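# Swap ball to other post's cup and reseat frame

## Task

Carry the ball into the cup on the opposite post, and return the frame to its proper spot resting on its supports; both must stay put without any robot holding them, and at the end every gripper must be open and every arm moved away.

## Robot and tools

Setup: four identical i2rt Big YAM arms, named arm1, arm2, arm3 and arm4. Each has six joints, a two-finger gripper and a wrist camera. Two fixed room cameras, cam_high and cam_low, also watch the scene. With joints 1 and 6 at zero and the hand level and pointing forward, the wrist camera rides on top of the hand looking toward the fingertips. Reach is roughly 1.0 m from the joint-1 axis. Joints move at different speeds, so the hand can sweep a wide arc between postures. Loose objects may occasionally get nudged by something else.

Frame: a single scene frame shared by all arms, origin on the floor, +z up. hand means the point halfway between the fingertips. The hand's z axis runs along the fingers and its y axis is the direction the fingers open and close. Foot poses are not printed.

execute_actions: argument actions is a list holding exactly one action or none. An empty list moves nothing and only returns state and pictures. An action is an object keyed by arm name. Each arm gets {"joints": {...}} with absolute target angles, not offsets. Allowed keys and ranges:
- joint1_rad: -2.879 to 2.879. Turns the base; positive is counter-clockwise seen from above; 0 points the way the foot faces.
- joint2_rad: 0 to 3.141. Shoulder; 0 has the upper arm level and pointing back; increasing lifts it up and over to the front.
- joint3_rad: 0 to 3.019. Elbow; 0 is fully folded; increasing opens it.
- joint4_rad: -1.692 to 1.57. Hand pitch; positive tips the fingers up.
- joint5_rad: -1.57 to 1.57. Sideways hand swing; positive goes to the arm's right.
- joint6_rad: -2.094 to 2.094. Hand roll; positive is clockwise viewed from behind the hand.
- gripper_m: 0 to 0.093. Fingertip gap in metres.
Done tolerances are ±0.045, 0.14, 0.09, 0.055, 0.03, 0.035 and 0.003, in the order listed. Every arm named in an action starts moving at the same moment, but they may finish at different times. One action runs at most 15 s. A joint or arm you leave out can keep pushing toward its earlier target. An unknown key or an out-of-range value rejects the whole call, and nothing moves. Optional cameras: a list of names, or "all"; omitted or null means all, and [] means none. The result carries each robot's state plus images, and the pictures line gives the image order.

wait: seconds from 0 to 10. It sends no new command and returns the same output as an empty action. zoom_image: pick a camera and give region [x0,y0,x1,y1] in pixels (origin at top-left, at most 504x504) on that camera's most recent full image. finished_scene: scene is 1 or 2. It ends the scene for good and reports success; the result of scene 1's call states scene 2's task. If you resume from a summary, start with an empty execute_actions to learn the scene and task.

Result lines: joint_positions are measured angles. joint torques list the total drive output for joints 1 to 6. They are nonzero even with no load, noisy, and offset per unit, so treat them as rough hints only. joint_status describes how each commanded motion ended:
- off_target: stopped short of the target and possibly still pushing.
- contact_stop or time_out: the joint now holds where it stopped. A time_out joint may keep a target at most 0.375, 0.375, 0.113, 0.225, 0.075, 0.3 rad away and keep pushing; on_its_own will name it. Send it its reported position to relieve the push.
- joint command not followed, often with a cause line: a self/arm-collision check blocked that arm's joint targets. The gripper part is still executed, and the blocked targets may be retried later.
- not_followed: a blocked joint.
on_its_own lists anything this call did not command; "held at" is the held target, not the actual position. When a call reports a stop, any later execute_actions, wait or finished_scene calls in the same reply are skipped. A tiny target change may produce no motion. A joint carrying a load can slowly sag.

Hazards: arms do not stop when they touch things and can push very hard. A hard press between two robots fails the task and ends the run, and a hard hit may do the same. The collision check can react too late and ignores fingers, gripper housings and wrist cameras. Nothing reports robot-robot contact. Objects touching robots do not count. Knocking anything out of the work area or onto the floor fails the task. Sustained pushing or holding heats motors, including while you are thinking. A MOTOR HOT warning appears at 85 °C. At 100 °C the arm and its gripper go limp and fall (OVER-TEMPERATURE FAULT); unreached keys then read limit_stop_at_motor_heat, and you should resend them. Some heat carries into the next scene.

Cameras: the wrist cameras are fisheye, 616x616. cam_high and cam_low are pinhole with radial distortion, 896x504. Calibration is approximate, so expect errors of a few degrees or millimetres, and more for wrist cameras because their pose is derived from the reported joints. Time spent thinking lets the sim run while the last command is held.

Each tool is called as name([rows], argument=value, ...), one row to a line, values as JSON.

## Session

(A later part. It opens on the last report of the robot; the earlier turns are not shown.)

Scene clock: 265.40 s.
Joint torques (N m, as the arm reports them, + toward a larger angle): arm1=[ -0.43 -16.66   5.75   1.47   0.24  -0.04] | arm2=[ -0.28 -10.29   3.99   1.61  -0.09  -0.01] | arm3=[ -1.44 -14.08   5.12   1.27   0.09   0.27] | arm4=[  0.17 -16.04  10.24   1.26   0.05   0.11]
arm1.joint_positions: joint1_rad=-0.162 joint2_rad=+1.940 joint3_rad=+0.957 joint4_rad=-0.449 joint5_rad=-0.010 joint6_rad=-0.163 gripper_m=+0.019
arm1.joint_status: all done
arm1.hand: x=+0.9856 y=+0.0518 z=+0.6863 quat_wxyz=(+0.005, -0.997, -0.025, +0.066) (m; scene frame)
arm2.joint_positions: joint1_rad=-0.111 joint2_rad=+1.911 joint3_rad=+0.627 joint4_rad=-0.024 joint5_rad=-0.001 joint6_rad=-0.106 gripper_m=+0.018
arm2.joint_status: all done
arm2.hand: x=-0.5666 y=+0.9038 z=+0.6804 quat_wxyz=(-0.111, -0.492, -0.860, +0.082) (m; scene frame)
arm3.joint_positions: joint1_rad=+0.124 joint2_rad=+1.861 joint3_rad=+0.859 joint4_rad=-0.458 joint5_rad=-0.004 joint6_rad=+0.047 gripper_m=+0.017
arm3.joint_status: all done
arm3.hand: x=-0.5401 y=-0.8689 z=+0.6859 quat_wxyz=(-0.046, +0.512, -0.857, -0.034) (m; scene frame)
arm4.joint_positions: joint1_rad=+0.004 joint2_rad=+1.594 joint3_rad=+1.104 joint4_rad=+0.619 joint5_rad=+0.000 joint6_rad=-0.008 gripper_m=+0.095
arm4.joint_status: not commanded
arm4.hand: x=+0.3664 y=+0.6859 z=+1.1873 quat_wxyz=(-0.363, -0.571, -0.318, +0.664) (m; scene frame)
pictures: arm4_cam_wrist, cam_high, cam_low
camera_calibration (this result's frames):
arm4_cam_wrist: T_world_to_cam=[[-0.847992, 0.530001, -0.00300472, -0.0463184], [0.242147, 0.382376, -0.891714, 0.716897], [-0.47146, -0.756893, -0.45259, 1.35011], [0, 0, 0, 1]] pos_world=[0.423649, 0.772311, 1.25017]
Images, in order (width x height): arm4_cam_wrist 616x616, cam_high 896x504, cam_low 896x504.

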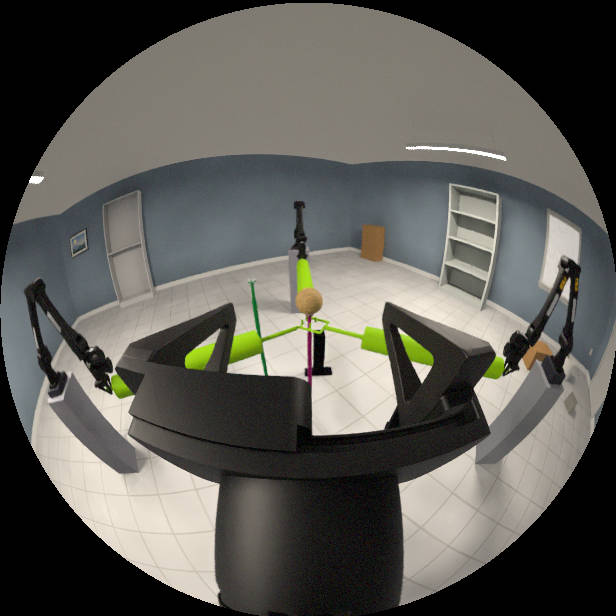

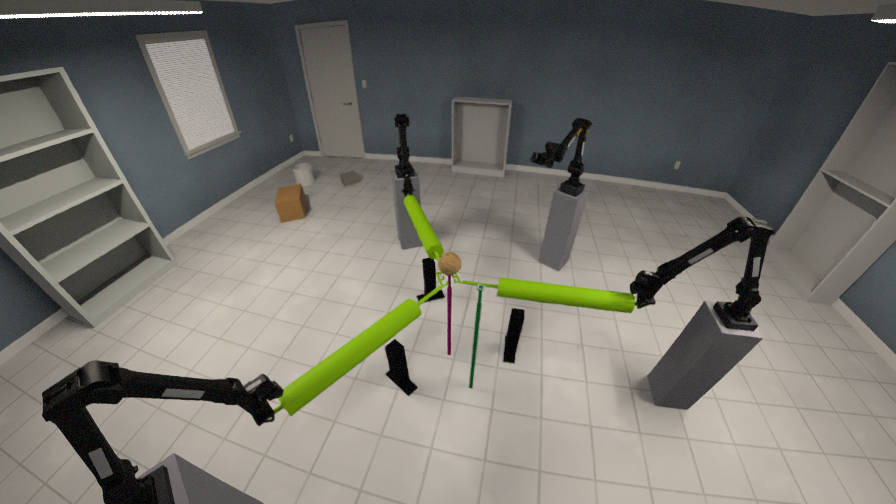

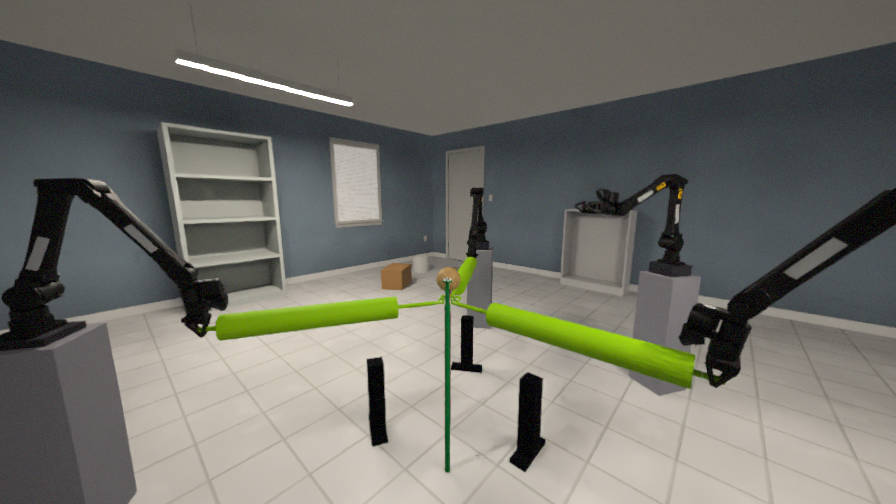

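execute_actions([
  {"arm1":{"joints":{"joint1_rad":-0.246,"joint2_rad":2.01,"joint3_rad":1.095,"joint4_rad":-0.48,"joint6_rad":-0.24}},"arm2":{"joints":{"joint1_rad":-0.137,"joint3_rad":0.497,"joint4_rad":0.14,"joint6_rad":-0.13}},"arm3":{"joints":{"joint1_rad":0.223,"joint2_rad":1.925,"joint3_rad":0.99,"joint4_rad":-0.475,"joint6_rad":0.15}}},
], cameras=["cam_high"])

execute_actions([
  {"arm1":{"joints":{"joint1_rad":-0.368,"joint2_rad":2.15,"joint3_rad":1.19,"joint4_rad":-0.40,"joint6_rad":-0.36}},"arm2":{"joints":{"joint1_rad":-0.045,"joint2_rad":2.145,"joint3_rad":0.36,"joint4_rad":0.505,"joint6_rad":-0.04}},"arm3":{"joints":{"joint1_rad":0.285,"joint2_rad":2.13,"joint3_rad":1.19,"joint4_rad":-0.465,"joint6_rad":0.21}}},
], cameras=[])

execute_actions([
  {"arm1":{"joints":{"joint2_rad":2.265,"joint3_rad":1.21,"joint4_rad":-0.305}},"arm2":{"joints":{"joint2_rad":2.38,"joint3_rad":0.445,"joint4_rad":0.665}},"arm3":{"joints":{"joint2_rad":2.245,"joint3_rad":1.205,"joint4_rad":-0.36}}},
], cameras=[])

execute_actions([
  {"arm1":{"joints":{"joint2_rad":2.385,"joint3_rad":1.245,"joint4_rad":-0.23}},"arm2":{"joints":{"joint2_rad":2.575,"joint3_rad":0.53,"joint4_rad":0.77}},"arm3":{"joints":{"joint2_rad":2.365,"joint3_rad":1.238,"joint4_rad":-0.275}}},
], cameras=[])

execute_actions([
  {"arm1":{"joints":{"joint2_rad":2.51,"joint3_rad":1.30,"joint4_rad":-0.165}},"arm2":{"joints":{"joint2_rad":2.74,"joint3_rad":0.635,"joint4_rad":0.825}},"arm3":{"joints":{"joint2_rad":2.485,"joint3_rad":1.288,"joint4_rad":-0.21}}},
], cameras=["cam_high"])

Scene clock: 280.10 s.
Joint torques (N m, as the arm reports them, + toward a larger angle): arm1=[  0.13 -17.19   7.39   0.35   0.38   0.01] | arm2=[-0.28 -8.97  2.58  1.95 -0.07 -0.1 ] | arm3=[ -2.24 -14.83   6.53   0.64  -0.14   0.21] | arm4=[  0.13 -16.04  10.25   1.25   0.05   0.11]
arm1.joint_positions: joint1_rad=-0.247 joint2_rad=+2.018 joint3_rad=+1.060 joint4_rad=-0.469 joint5_rad=-0.013 joint6_rad=-0.248 gripper_m=+0.019
arm1.joint_status: all done
arm1.hand: x=+0.9582 y=+0.0975 z=+0.6752 quat_wxyz=(+0.009, -0.997, -0.025, +0.069) (m; scene frame)
arm2.joint_positions: joint1_rad=-0.123 joint2_rad=+1.911 joint3_rad=+0.486 joint4_rad=+0.107 joint5_rad=-0.002 joint6_rad=-0.119 gripper_m=+0.018
arm2.joint_status: all done
arm2.hand: x=-0.5924 y=+0.9519 z=+0.6675 quat_wxyz=(-0.106, -0.491, -0.861, +0.080) (m; scene frame)
arm3.joint_positions: joint1_rad=+0.224 joint2_rad=+1.930 joint3_rad=+0.953 joint4_rad=-0.472 joint5_rad=+0.001 joint6_rad=+0.143 gripper_m=+0.017
arm3.joint_status: all done
arm3.hand: x=-0.5675 y=-0.8208 z=+0.6788 quat_wxyz=(-0.049, +0.514, -0.856, -0.040) (m; scene frame)
arm4.joint_positions: joint1_rad=+0.004 joint2_rad=+1.594 joint3_rad=+1.104 joint4_rad=+0.619 joint5_rad=+0.000 joint6_rad=-0.008 gripper_m=+0.095
arm4.joint_status: not commanded
arm4.hand: x=+0.3664 y=+0.6859 z=+1.1873 quat_wxyz=(-0.363, -0.571, -0.318, +0.664) (m; scene frame)
pictures: cam_high
Images, in order (width x height): cam_high 896x504.

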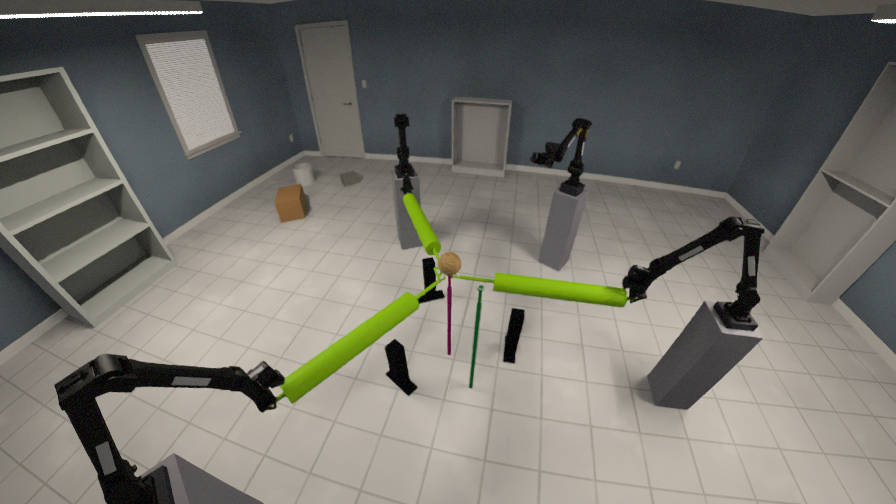

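Scene clock: 281.17 s.
Joint torques (N m, as the arm reports them, + toward a larger angle): arm1=[  0.29 -19.43   6.67   1.08   0.24   0.08] | arm2=[ 1.06 -8.54 -1.55  2.35 -0.2   0.1 ] | arm3=[ -2.21 -17.81   6.18   0.96  -0.07   0.21] | arm4=[  0.18 -15.97  10.24   1.25   0.05   0.1 ]
arm1.joint_positions: joint1_rad=-0.373 joint2_rad=+2.166 joint3_rad=+1.162 joint4_rad=-0.409 joint5_rad=-0.010 joint6_rad=-0.376 gripper_m=+0.019
arm1.joint_status: all done
arm1.hand: x=+0.9444 y=+0.1691 z=+0.6291 quat_wxyz=(+0.022, -0.997, -0.026, +0.073) (m; scene frame)
arm2.joint_positions: joint1_rad=-0.054 joint2_rad=+2.151 joint3_rad=+0.359 joint4_rad=+0.458 joint5_rad=+0.002 joint6_rad=-0.051 gripper_m=+0.018
arm2.joint_status: all done
arm2.hand: x=-0.6048 y=+1.0222 z=+0.6160 quat_wxyz=(-0.103, -0.492, -0.862, +0.070) (m; scene frame)
arm3.joint_positions: joint1_rad=+0.286 joint2_rad=+2.139 joint3_rad=+1.160 joint4_rad=-0.469 joint5_rad=+0.000 joint6_rad=+0.203 gripper_m=+0.017
arm3.joint_status: all done
arm3.hand: x=-0.5769 y=-0.7507 z=+0.6304 quat_wxyz=(-0.046, +0.514, -0.855, -0.043) (m; scene frame)
arm4.joint_positions: joint1_rad=+0.004 joint2_rad=+1.594 joint3_rad=+1.104 joint4_rad=+0.619 joint5_rad=+0.000 joint6_rad=-0.008 gripper_m=+0.095
arm4.joint_status: not commanded
arm4.hand: x=+0.3664 y=+0.6859 z=+1.1873 quat_wxyz=(-0.363, -0.571, -0.318, +0.664) (m; scene frame)
pictures: none
No camera images: the call's "cameras" was empty. Leave "cameras" out to get every camera's image.

Scene clock: 282.07 s.
Joint torques (N m, as the arm reports them, + toward a larger angle): arm1=[ -0.83 -19.82   6.49   1.19   0.35  -0.08] | arm2=[ 1.07 -9.16 -2.88  2.22 -0.22  0.08] | arm3=[ -1.99 -18.6    5.97   1.03  -0.3    0.2 ] | arm4=[  0.16 -15.99  10.24   1.26   0.05   0.11]
arm1.joint_positions: joint1_rad=-0.357 joint2_rad=+2.281 joint3_rad=+1.175 joint4_rad=-0.317 joint5_rad=-0.013 joint6_rad=-0.359 gripper_m=+0.019
arm1.joint_status: all done
arm1.hand: x=+0.9482 y=+0.1586 z=+0.5767 quat_wxyz=(+0.018, -0.997, -0.026, +0.068) (m; scene frame)
arm2.joint_positions: joint1_rad=-0.054 joint2_rad=+2.383 joint3_rad=+0.445 joint4_rad=+0.622 joint5_rad=+0.002 joint6_rad=-0.049 gripper_m=+0.018
arm2.joint_status: all done
arm2.hand: x=-0.6008 y=+1.0141 z=+0.5650 quat_wxyz=(-0.111, -0.492, -0.860, +0.075) (m; scene frame)
arm3.joint_positions: joint1_rad=+0.283 joint2_rad=+2.260 joint3_rad=+1.166 joint4_rad=-0.366 joint5_rad=+0.005 joint6_rad=+0.203 gripper_m=+0.017
arm3.joint_status: all done
arm3.hand: x=-0.5769 y=-0.7587 z=+0.5746 quat_wxyz=(-0.044, +0.513, -0.856, -0.038) (m; scene frame)
arm4.joint_positions: joint1_rad=+0.004 joint2_rad=+1.594 joint3_rad=+1.104 joint4_rad=+0.619 joint5_rad=+0.000 joint6_rad=-0.008 gripper_m=+0.095
arm4.joint_status: not commanded
arm4.hand: x=+0.3664 y=+0.6859 z=+1.1873 quat_wxyz=(-0.363, -0.571, -0.318, +0.664) (m; scene frame)
pictures: none
No camera images: the call's "cameras" was empty. Leave "cameras" out to get every camera's image.

Scene clock: 282.93 s.
Joint torques (N m, as the arm reports them, + toward a larger angle): arm1=[ -0.73 -20.25   5.37   1.14   0.32  -0.06] | arm2=[ 0.92 -9.08 -4.03  2.14 -0.2   0.09] | arm3=[ -2.11 -18.9    5.02   1.09  -0.29   0.22] | arm4=[  0.15 -16.03  10.24   1.25   0.05   0.1 ]
arm1.joint_positions: joint1_rad=-0.360 joint2_rad=+2.400 joint3_rad=+1.218 joint4_rad=-0.241 joint5_rad=-0.012 joint6_rad=-0.362 gripper_m=+0.019
arm1.joint_status: all done
arm1.hand: x=+0.9483 y=+0.1602 z=+0.5279 quat_wxyz=(+0.019, -0.997, -0.026, +0.069) (m; scene frame)
arm2.joint_positions: joint1_rad=-0.054 joint2_rad=+2.577 joint3_rad=+0.533 joint4_rad=+0.729 joint5_rad=+0.002 joint6_rad=-0.049 gripper_m=+0.018
arm2.joint_status: all done
arm2.hand: x=-0.6016 y=+1.0151 z=+0.5154 quat_wxyz=(-0.111, -0.492, -0.860, +0.076) (m; scene frame)
arm3.joint_positions: joint1_rad=+0.283 joint2_rad=+2.379 joint3_rad=+1.206 joint4_rad=-0.282 joint5_rad=+0.005 joint6_rad=+0.203 gripper_m=+0.017
arm3.joint_status: all done
arm3.hand: x=-0.5766 y=-0.7572 z=+0.5253 quat_wxyz=(-0.046, +0.513, -0.856, -0.040) (m; scene frame)
arm4.joint_positions: joint1_rad=+0.004 joint2_rad=+1.594 joint3_rad=+1.104 joint4_rad=+0.619 joint5_rad=+0.000 joint6_rad=-0.008 gripper_m=+0.095
arm4.joint_status: not commanded
arm4.hand: x=+0.3664 y=+0.6859 z=+1.1873 quat_wxyz=(-0.363, -0.571, -0.318, +0.664) (m; scene frame)
pictures: none
No camera images: the call's "cameras" was empty. Leave "cameras" out to get every camera's image.

Scene clock: 283.80 s.
Joint torques (N m, as the arm reports them, + toward a larger angle): arm1=[ -0.68 -20.61   4.5    1.12   0.37  -0.04] | arm2=[ 1.11 -9.71 -4.76  2.05 -0.2   0.08] | arm3=[ -1.99 -19.37   4.32   1.06  -0.33   0.21] | arm4=[  0.13 -15.96  10.23   1.25   0.05   0.1 ]
arm1.joint_positions: joint1_rad=-0.361 joint2_rad=+2.524 joint3_rad=+1.279 joint4_rad=-0.176 joint5_rad=-0.013 joint6_rad=-0.364 gripper_m=+0.019
arm1.joint_status: all done
arm1.hand: x=+0.9485 y=+0.1607 z=+0.4775 quat_wxyz=(+0.018, -0.997, -0.026, +0.069) (m; scene frame)
arm2.joint_positions: joint1_rad=-0.054 joint2_rad=+2.744 joint3_rad=+0.641 joint4_rad=+0.787 joint5_rad=+0.002 joint6_rad=-0.049 gripper_m=+0.018
arm2.joint_status: all done
arm2.hand: x=-0.6019 y=+1.0150 z=+0.4651 quat_wxyz=(-0.111, -0.492, -0.860, +0.075) (m; scene frame)
arm3.joint_positions: joint1_rad=+0.283 joint2_rad=+2.498 joint3_rad=+1.261 joint4_rad=-0.217 joint5_rad=+0.006 joint6_rad=+0.203 gripper_m=+0.017
arm3.joint_status: all done
arm3.hand: x=-0.5763 y=-0.7565 z=+0.4770 quat_wxyz=(-0.046, +0.513, -0.856, -0.040) (m; scene frame)
arm4.joint_positions: joint1_rad=+0.004 joint2_rad=+1.594 joint3_rad=+1.104 joint4_rad=+0.619 joint5_rad=+0.000 joint6_rad=-0.008 gripper_m=+0.095
arm4.joint_status: not commanded
arm4.hand: x=+0.3664 y=+0.6859 z=+1.1873 quat_wxyz=(-0.363, -0.571, -0.318, +0.664) (m; scene frame)
pictures: cam_high
Images, in order (width x height): cam_high 896x504.

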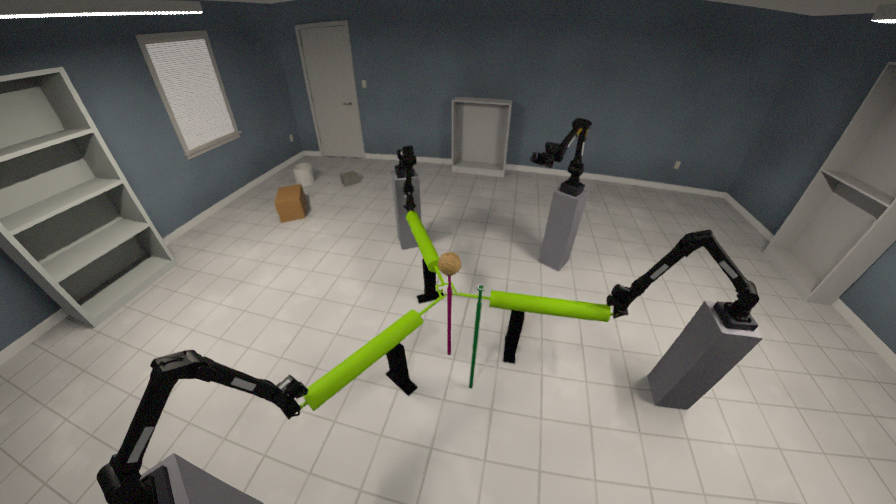

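execute_actions([
  {"arm1":{"joints":{"joint2_rad":2.64,"joint3_rad":1.375,"joint4_rad":-0.125}},"arm2":{"joints":{"joint2_rad":2.878,"joint3_rad":0.74,"joint4_rad":0.86}},"arm3":{"joints":{"joint1_rad":0.272,"joint2_rad":2.612,"joint3_rad":1.355,"joint4_rad":-0.16}}},
], cameras=[])

execute_actions([
  {"arm1":{"joints":{"gripper_m":0.07}},"arm2":{"joints":{"gripper_m":0.07}},"arm3":{"joints":{"gripper_m":0.07}}},
], cameras=[])

execute_actions([
  {"arm1":{"joints":{"joint2_rad":2.4,"joint3_rad":1.15,"joint4_rad":-0.25}},"arm2":{"joints":{"joint2_rad":2.73,"joint3_rad":0.6,"joint4_rad":0.8}},"arm3":{"joints":{"joint2_rad":2.38,"joint3_rad":1.15,"joint4_rad":-0.29}}},
], cameras=[])

execute_actions([
  {"arm1":{"joints":{"joint2_rad":2.0,"joint3_rad":1.0,"joint4_rad":-0.5}},"arm2":{"joints":{"joint2_rad":2.3,"joint3_rad":0.42,"joint4_rad":0.75}},"arm3":{"joints":{"joint2_rad":2.0,"joint3_rad":1.0,"joint4_rad":-0.5}}},
], cameras=["cam_high","cam_low"])

Scene clock: 292.80 s.
Joint torques (N m, as the arm reports them, + toward a larger angle): arm1=[ -0.31 -20.32   3.93   1.07   0.28  -0.01] | arm2=[ 1.2  -9.86 -4.69  1.77 -0.19  0.08] | arm3=[ -2.99 -19.08   3.57   1.06  -0.25   0.21] | arm4=[  0.14 -16.01  10.23   1.25   0.05   0.1 ]
arm1.joint_positions: joint1_rad=-0.364 joint2_rad=+2.647 joint3_rad=+1.358 joint4_rad=-0.134 joint5_rad=-0.012 joint6_rad=-0.367 gripper_m=+0.019
arm1.joint_status: all done
arm1.hand: x=+0.9485 y=+0.1628 z=+0.4285 quat_wxyz=(+0.019, -0.997, -0.026, +0.068) (m; scene frame)
arm2.joint_positions: joint1_rad=-0.054 joint2_rad=+2.880 joint3_rad=+0.743 joint4_rad=+0.832 joint5_rad=+0.002 joint6_rad=-0.049 gripper_m=+0.018
arm2.joint_status: all done
arm2.hand: x=-0.6022 y=+1.0152 z=+0.4208 quat_wxyz=(-0.115, -0.491, -0.860, +0.078) (m; scene frame)
arm3.joint_positions: joint1_rad=+0.281 joint2_rad=+2.619 joint3_rad=+1.334 joint4_rad=-0.166 joint5_rad=+0.004 joint6_rad=+0.203 gripper_m=+0.017
arm3.joint_status: all done
arm3.hand: x=-0.5756 y=-0.7554 z=+0.4285 quat_wxyz=(-0.046, +0.512, -0.857, -0.041) (m; scene frame)
arm4.joint_positions: joint1_rad=+0.004 joint2_rad=+1.594 joint3_rad=+1.104 joint4_rad=+0.619 joint5_rad=+0.000 joint6_rad=-0.008 gripper_m=+0.095
arm4.joint_status: not commanded
arm4.hand: x=+0.3664 y=+0.6859 z=+1.1873 quat_wxyz=(-0.363, -0.571, -0.318, +0.664) (m; scene frame)
pictures: none
No camera images: the call's "cameras" was empty. Leave "cameras" out to get every camera's image.

Scene clock: 293.47 s.
Joint torques (N m, as the arm reports them, + toward a larger angle): arm1=[ -0.34 -20.32   3.82   1.09  -0.07  -0.01] | arm2=[  1.14 -10.49  -4.69   1.64  -0.2    0.09] | arm3=[ -2.98 -19.26   3.48   1.04  -0.16   0.21] | arm4=[  0.15 -15.97  10.24   1.25   0.05   0.1 ]
arm1.joint_positions: joint1_rad=-0.364 joint2_rad=+2.647 joint3_rad=+1.360 joint4_rad=-0.134 joint5_rad=-0.004 joint6_rad=-0.367 gripper_m=+0.070
arm1.joint_status: all done
arm1.hand: x=+0.9479 y=+0.1647 z=+0.4288 quat_wxyz=(+0.023, -0.997, -0.025, +0.068) (m; scene frame)
arm2.joint_positions: joint1_rad=-0.054 joint2_rad=+2.880 joint3_rad=+0.743 joint4_rad=+0.836 joint5_rad=+0.002 joint6_rad=-0.049 gripper_m=+0.070
arm2.joint_status: all done
arm2.hand: x=-0.6017 y=+1.0142 z=+0.4212 quat_wxyz=(-0.117, -0.491, -0.859, +0.079) (m; scene frame)
arm3.joint_positions: joint1_rad=+0.281 joint2_rad=+2.619 joint3_rad=+1.336 joint4_rad=-0.166 joint5_rad=+0.002 joint6_rad=+0.203 gripper_m=+0.070
arm3.joint_status: all done
arm3.hand: x=-0.5755 y=-0.7540 z=+0.4289 quat_wxyz=(-0.047, +0.512, -0.856, -0.042) (m; scene frame)
arm4.joint_positions: joint1_rad=+0.004 joint2_rad=+1.594 joint3_rad=+1.104 joint4_rad=+0.619 joint5_rad=+0.000 joint6_rad=-0.008 gripper_m=+0.095
arm4.joint_status: not commanded
arm4.hand: x=+0.3664 y=+0.6859 z=+1.1873 quat_wxyz=(-0.363, -0.571, -0.318, +0.664) (m; scene frame)
pictures: none
No camera images: the call's "cameras" was empty. Leave "cameras" out to get every camera's image.

Scene clock: 294.53 s.
Joint torques (N m, as the arm reports them, + toward a larger angle): arm1=[ -0.35 -17.68   2.83   0.22  -0.07  -0.01] | arm2=[ 1.05 -9.83 -5.74  0.35 -0.2   0.08] | arm3=[ -2.98 -17.45   2.7    0.38  -0.17   0.22] | arm4=[  0.18 -16.01  10.24   1.24   0.05   0.11]
arm1.joint_positions: joint1_rad=-0.364 joint2_rad=+2.393 joint3_rad=+1.151 joint4_rad=-0.238 joint5_rad=-0.004 joint6_rad=-0.367 gripper_m=+0.070
arm1.joint_status: all done
arm1.hand: x=+0.9851 y=+0.1523 z=+0.5204 quat_wxyz=(+0.013, -0.999, -0.025, +0.040) (m; scene frame)
arm2.joint_positions: joint1_rad=-0.054 joint2_rad=+2.741 joint3_rad=+0.616 joint4_rad=+0.817 joint5_rad=+0.002 joint6_rad=-0.049 gripper_m=+0.070
arm2.joint_status: all done
arm2.hand: x=-0.6044 y=+1.0200 z=+0.4710 quat_wxyz=(-0.114, -0.492, -0.860, +0.077) (m; scene frame)
arm3.joint_positions: joint1_rad=+0.281 joint2_rad=+2.383 joint3_rad=+1.147 joint4_rad=-0.286 joint5_rad=+0.002 joint6_rad=+0.203 gripper_m=+0.070
arm3.joint_status: all done
arm3.hand: x=-0.5873 y=-0.7941 z=+0.5136 quat_wxyz=(-0.020, +0.513, -0.858, -0.018) (m; scene frame)
arm4.joint_positions: joint1_rad=+0.004 joint2_rad=+1.594 joint3_rad=+1.104 joint4_rad=+0.619 joint5_rad=+0.000 joint6_rad=-0.008 gripper_m=+0.095
arm4.joint_status: not commanded
arm4.hand: x=+0.3664 y=+0.6859 z=+1.1873 quat_wxyz=(-0.363, -0.571, -0.318, +0.664) (m; scene frame)
pictures: none
No camera images: the call's "cameras" was empty. Leave "cameras" out to get every camera's image.

Scene clock: 295.73 s.
Joint torques (N m, as the arm reports them, + toward a larger angle): arm1=[ -0.38 -13.8    5.1    0.12  -0.07  -0.01] | arm2=[ 1.24 -9.02 -2.45  0.6  -0.2   0.07] | arm3=[ -2.84 -13.64   4.7    0.37  -0.16   0.21] | arm4=[  0.18 -16.01  10.23   1.25   0.05   0.11]
arm1.joint_positions: joint1_rad=-0.364 joint2_rad=+1.975 joint3_rad=+0.995 joint4_rad=-0.484 joint5_rad=-0.004 joint6_rad=-0.367 gripper_m=+0.070
arm1.joint_status: all done
arm1.hand: x=+1.0018 y=+0.1465 z=+0.6790 quat_wxyz=(+0.016, -0.998, -0.025, +0.048) (m; scene frame)
arm2.joint_positions: joint1_rad=-0.054 joint2_rad=+2.304 joint3_rad=+0.427 joint4_rad=+0.763 joint5_rad=+0.002 joint6_rad=-0.049 gripper_m=+0.070
arm2.joint_status: all done
arm2.hand: x=-0.5775 y=+0.9700 z=+0.5997 quat_wxyz=(-0.194, -0.483, -0.844, +0.128) (m; scene frame)
arm3.joint_positions: joint1_rad=+0.281 joint2_rad=+1.983 joint3_rad=+0.992 joint4_rad=-0.493 joint5_rad=+0.002 joint6_rad=+0.203 gripper_m=+0.070
arm3.joint_status: all done
arm3.hand: x=-0.5915 y=-0.8087 z=+0.6638 quat_wxyz=(-0.033, +0.513, -0.857, -0.030) (m; scene frame)
arm4.joint_positions: joint1_rad=+0.004 joint2_rad=+1.594 joint3_rad=+1.104 joint4_rad=+0.619 joint5_rad=+0.000 joint6_rad=-0.008 gripper_m=+0.095
arm4.joint_status: not commanded
arm4.hand: x=+0.3664 y=+0.6859 z=+1.1873 quat_wxyz=(-0.363, -0.571, -0.318, +0.664) (m; scene frame)
pictures: cam_high, cam_low
Images, in order (width x height): cam_high 896x504, cam_low 896x504.

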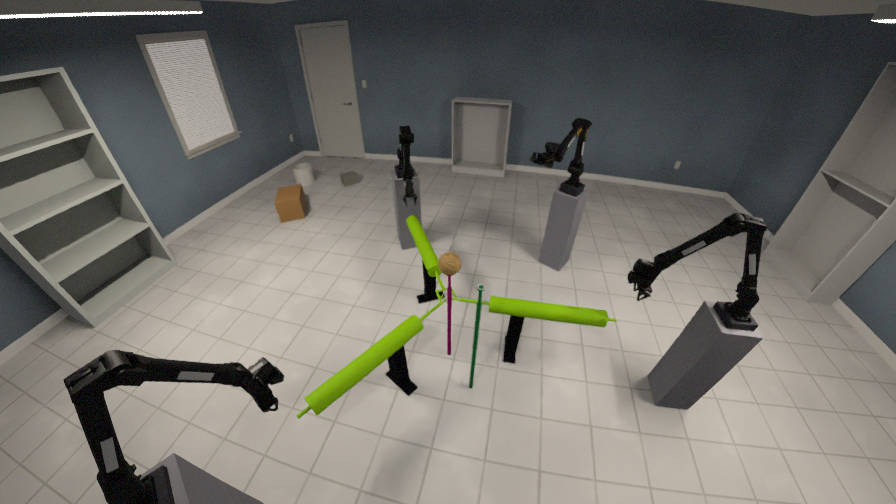

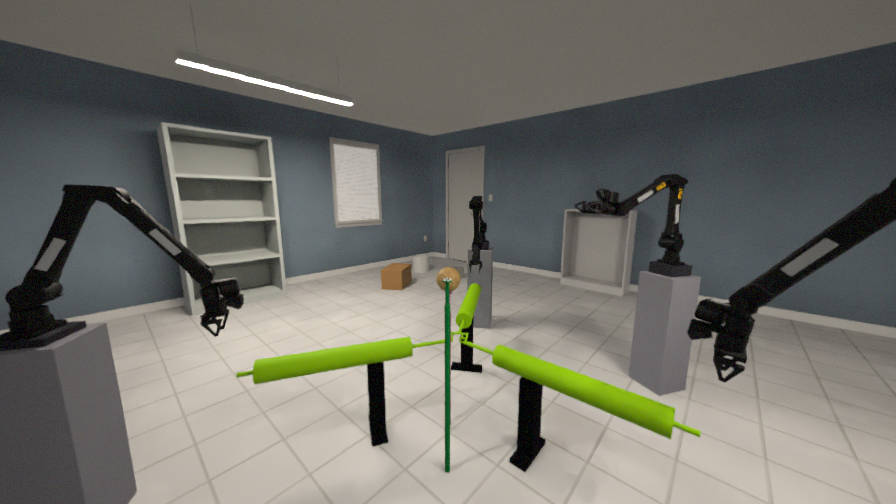

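finished_scene(scene=1)

The scene is finished: the task was done.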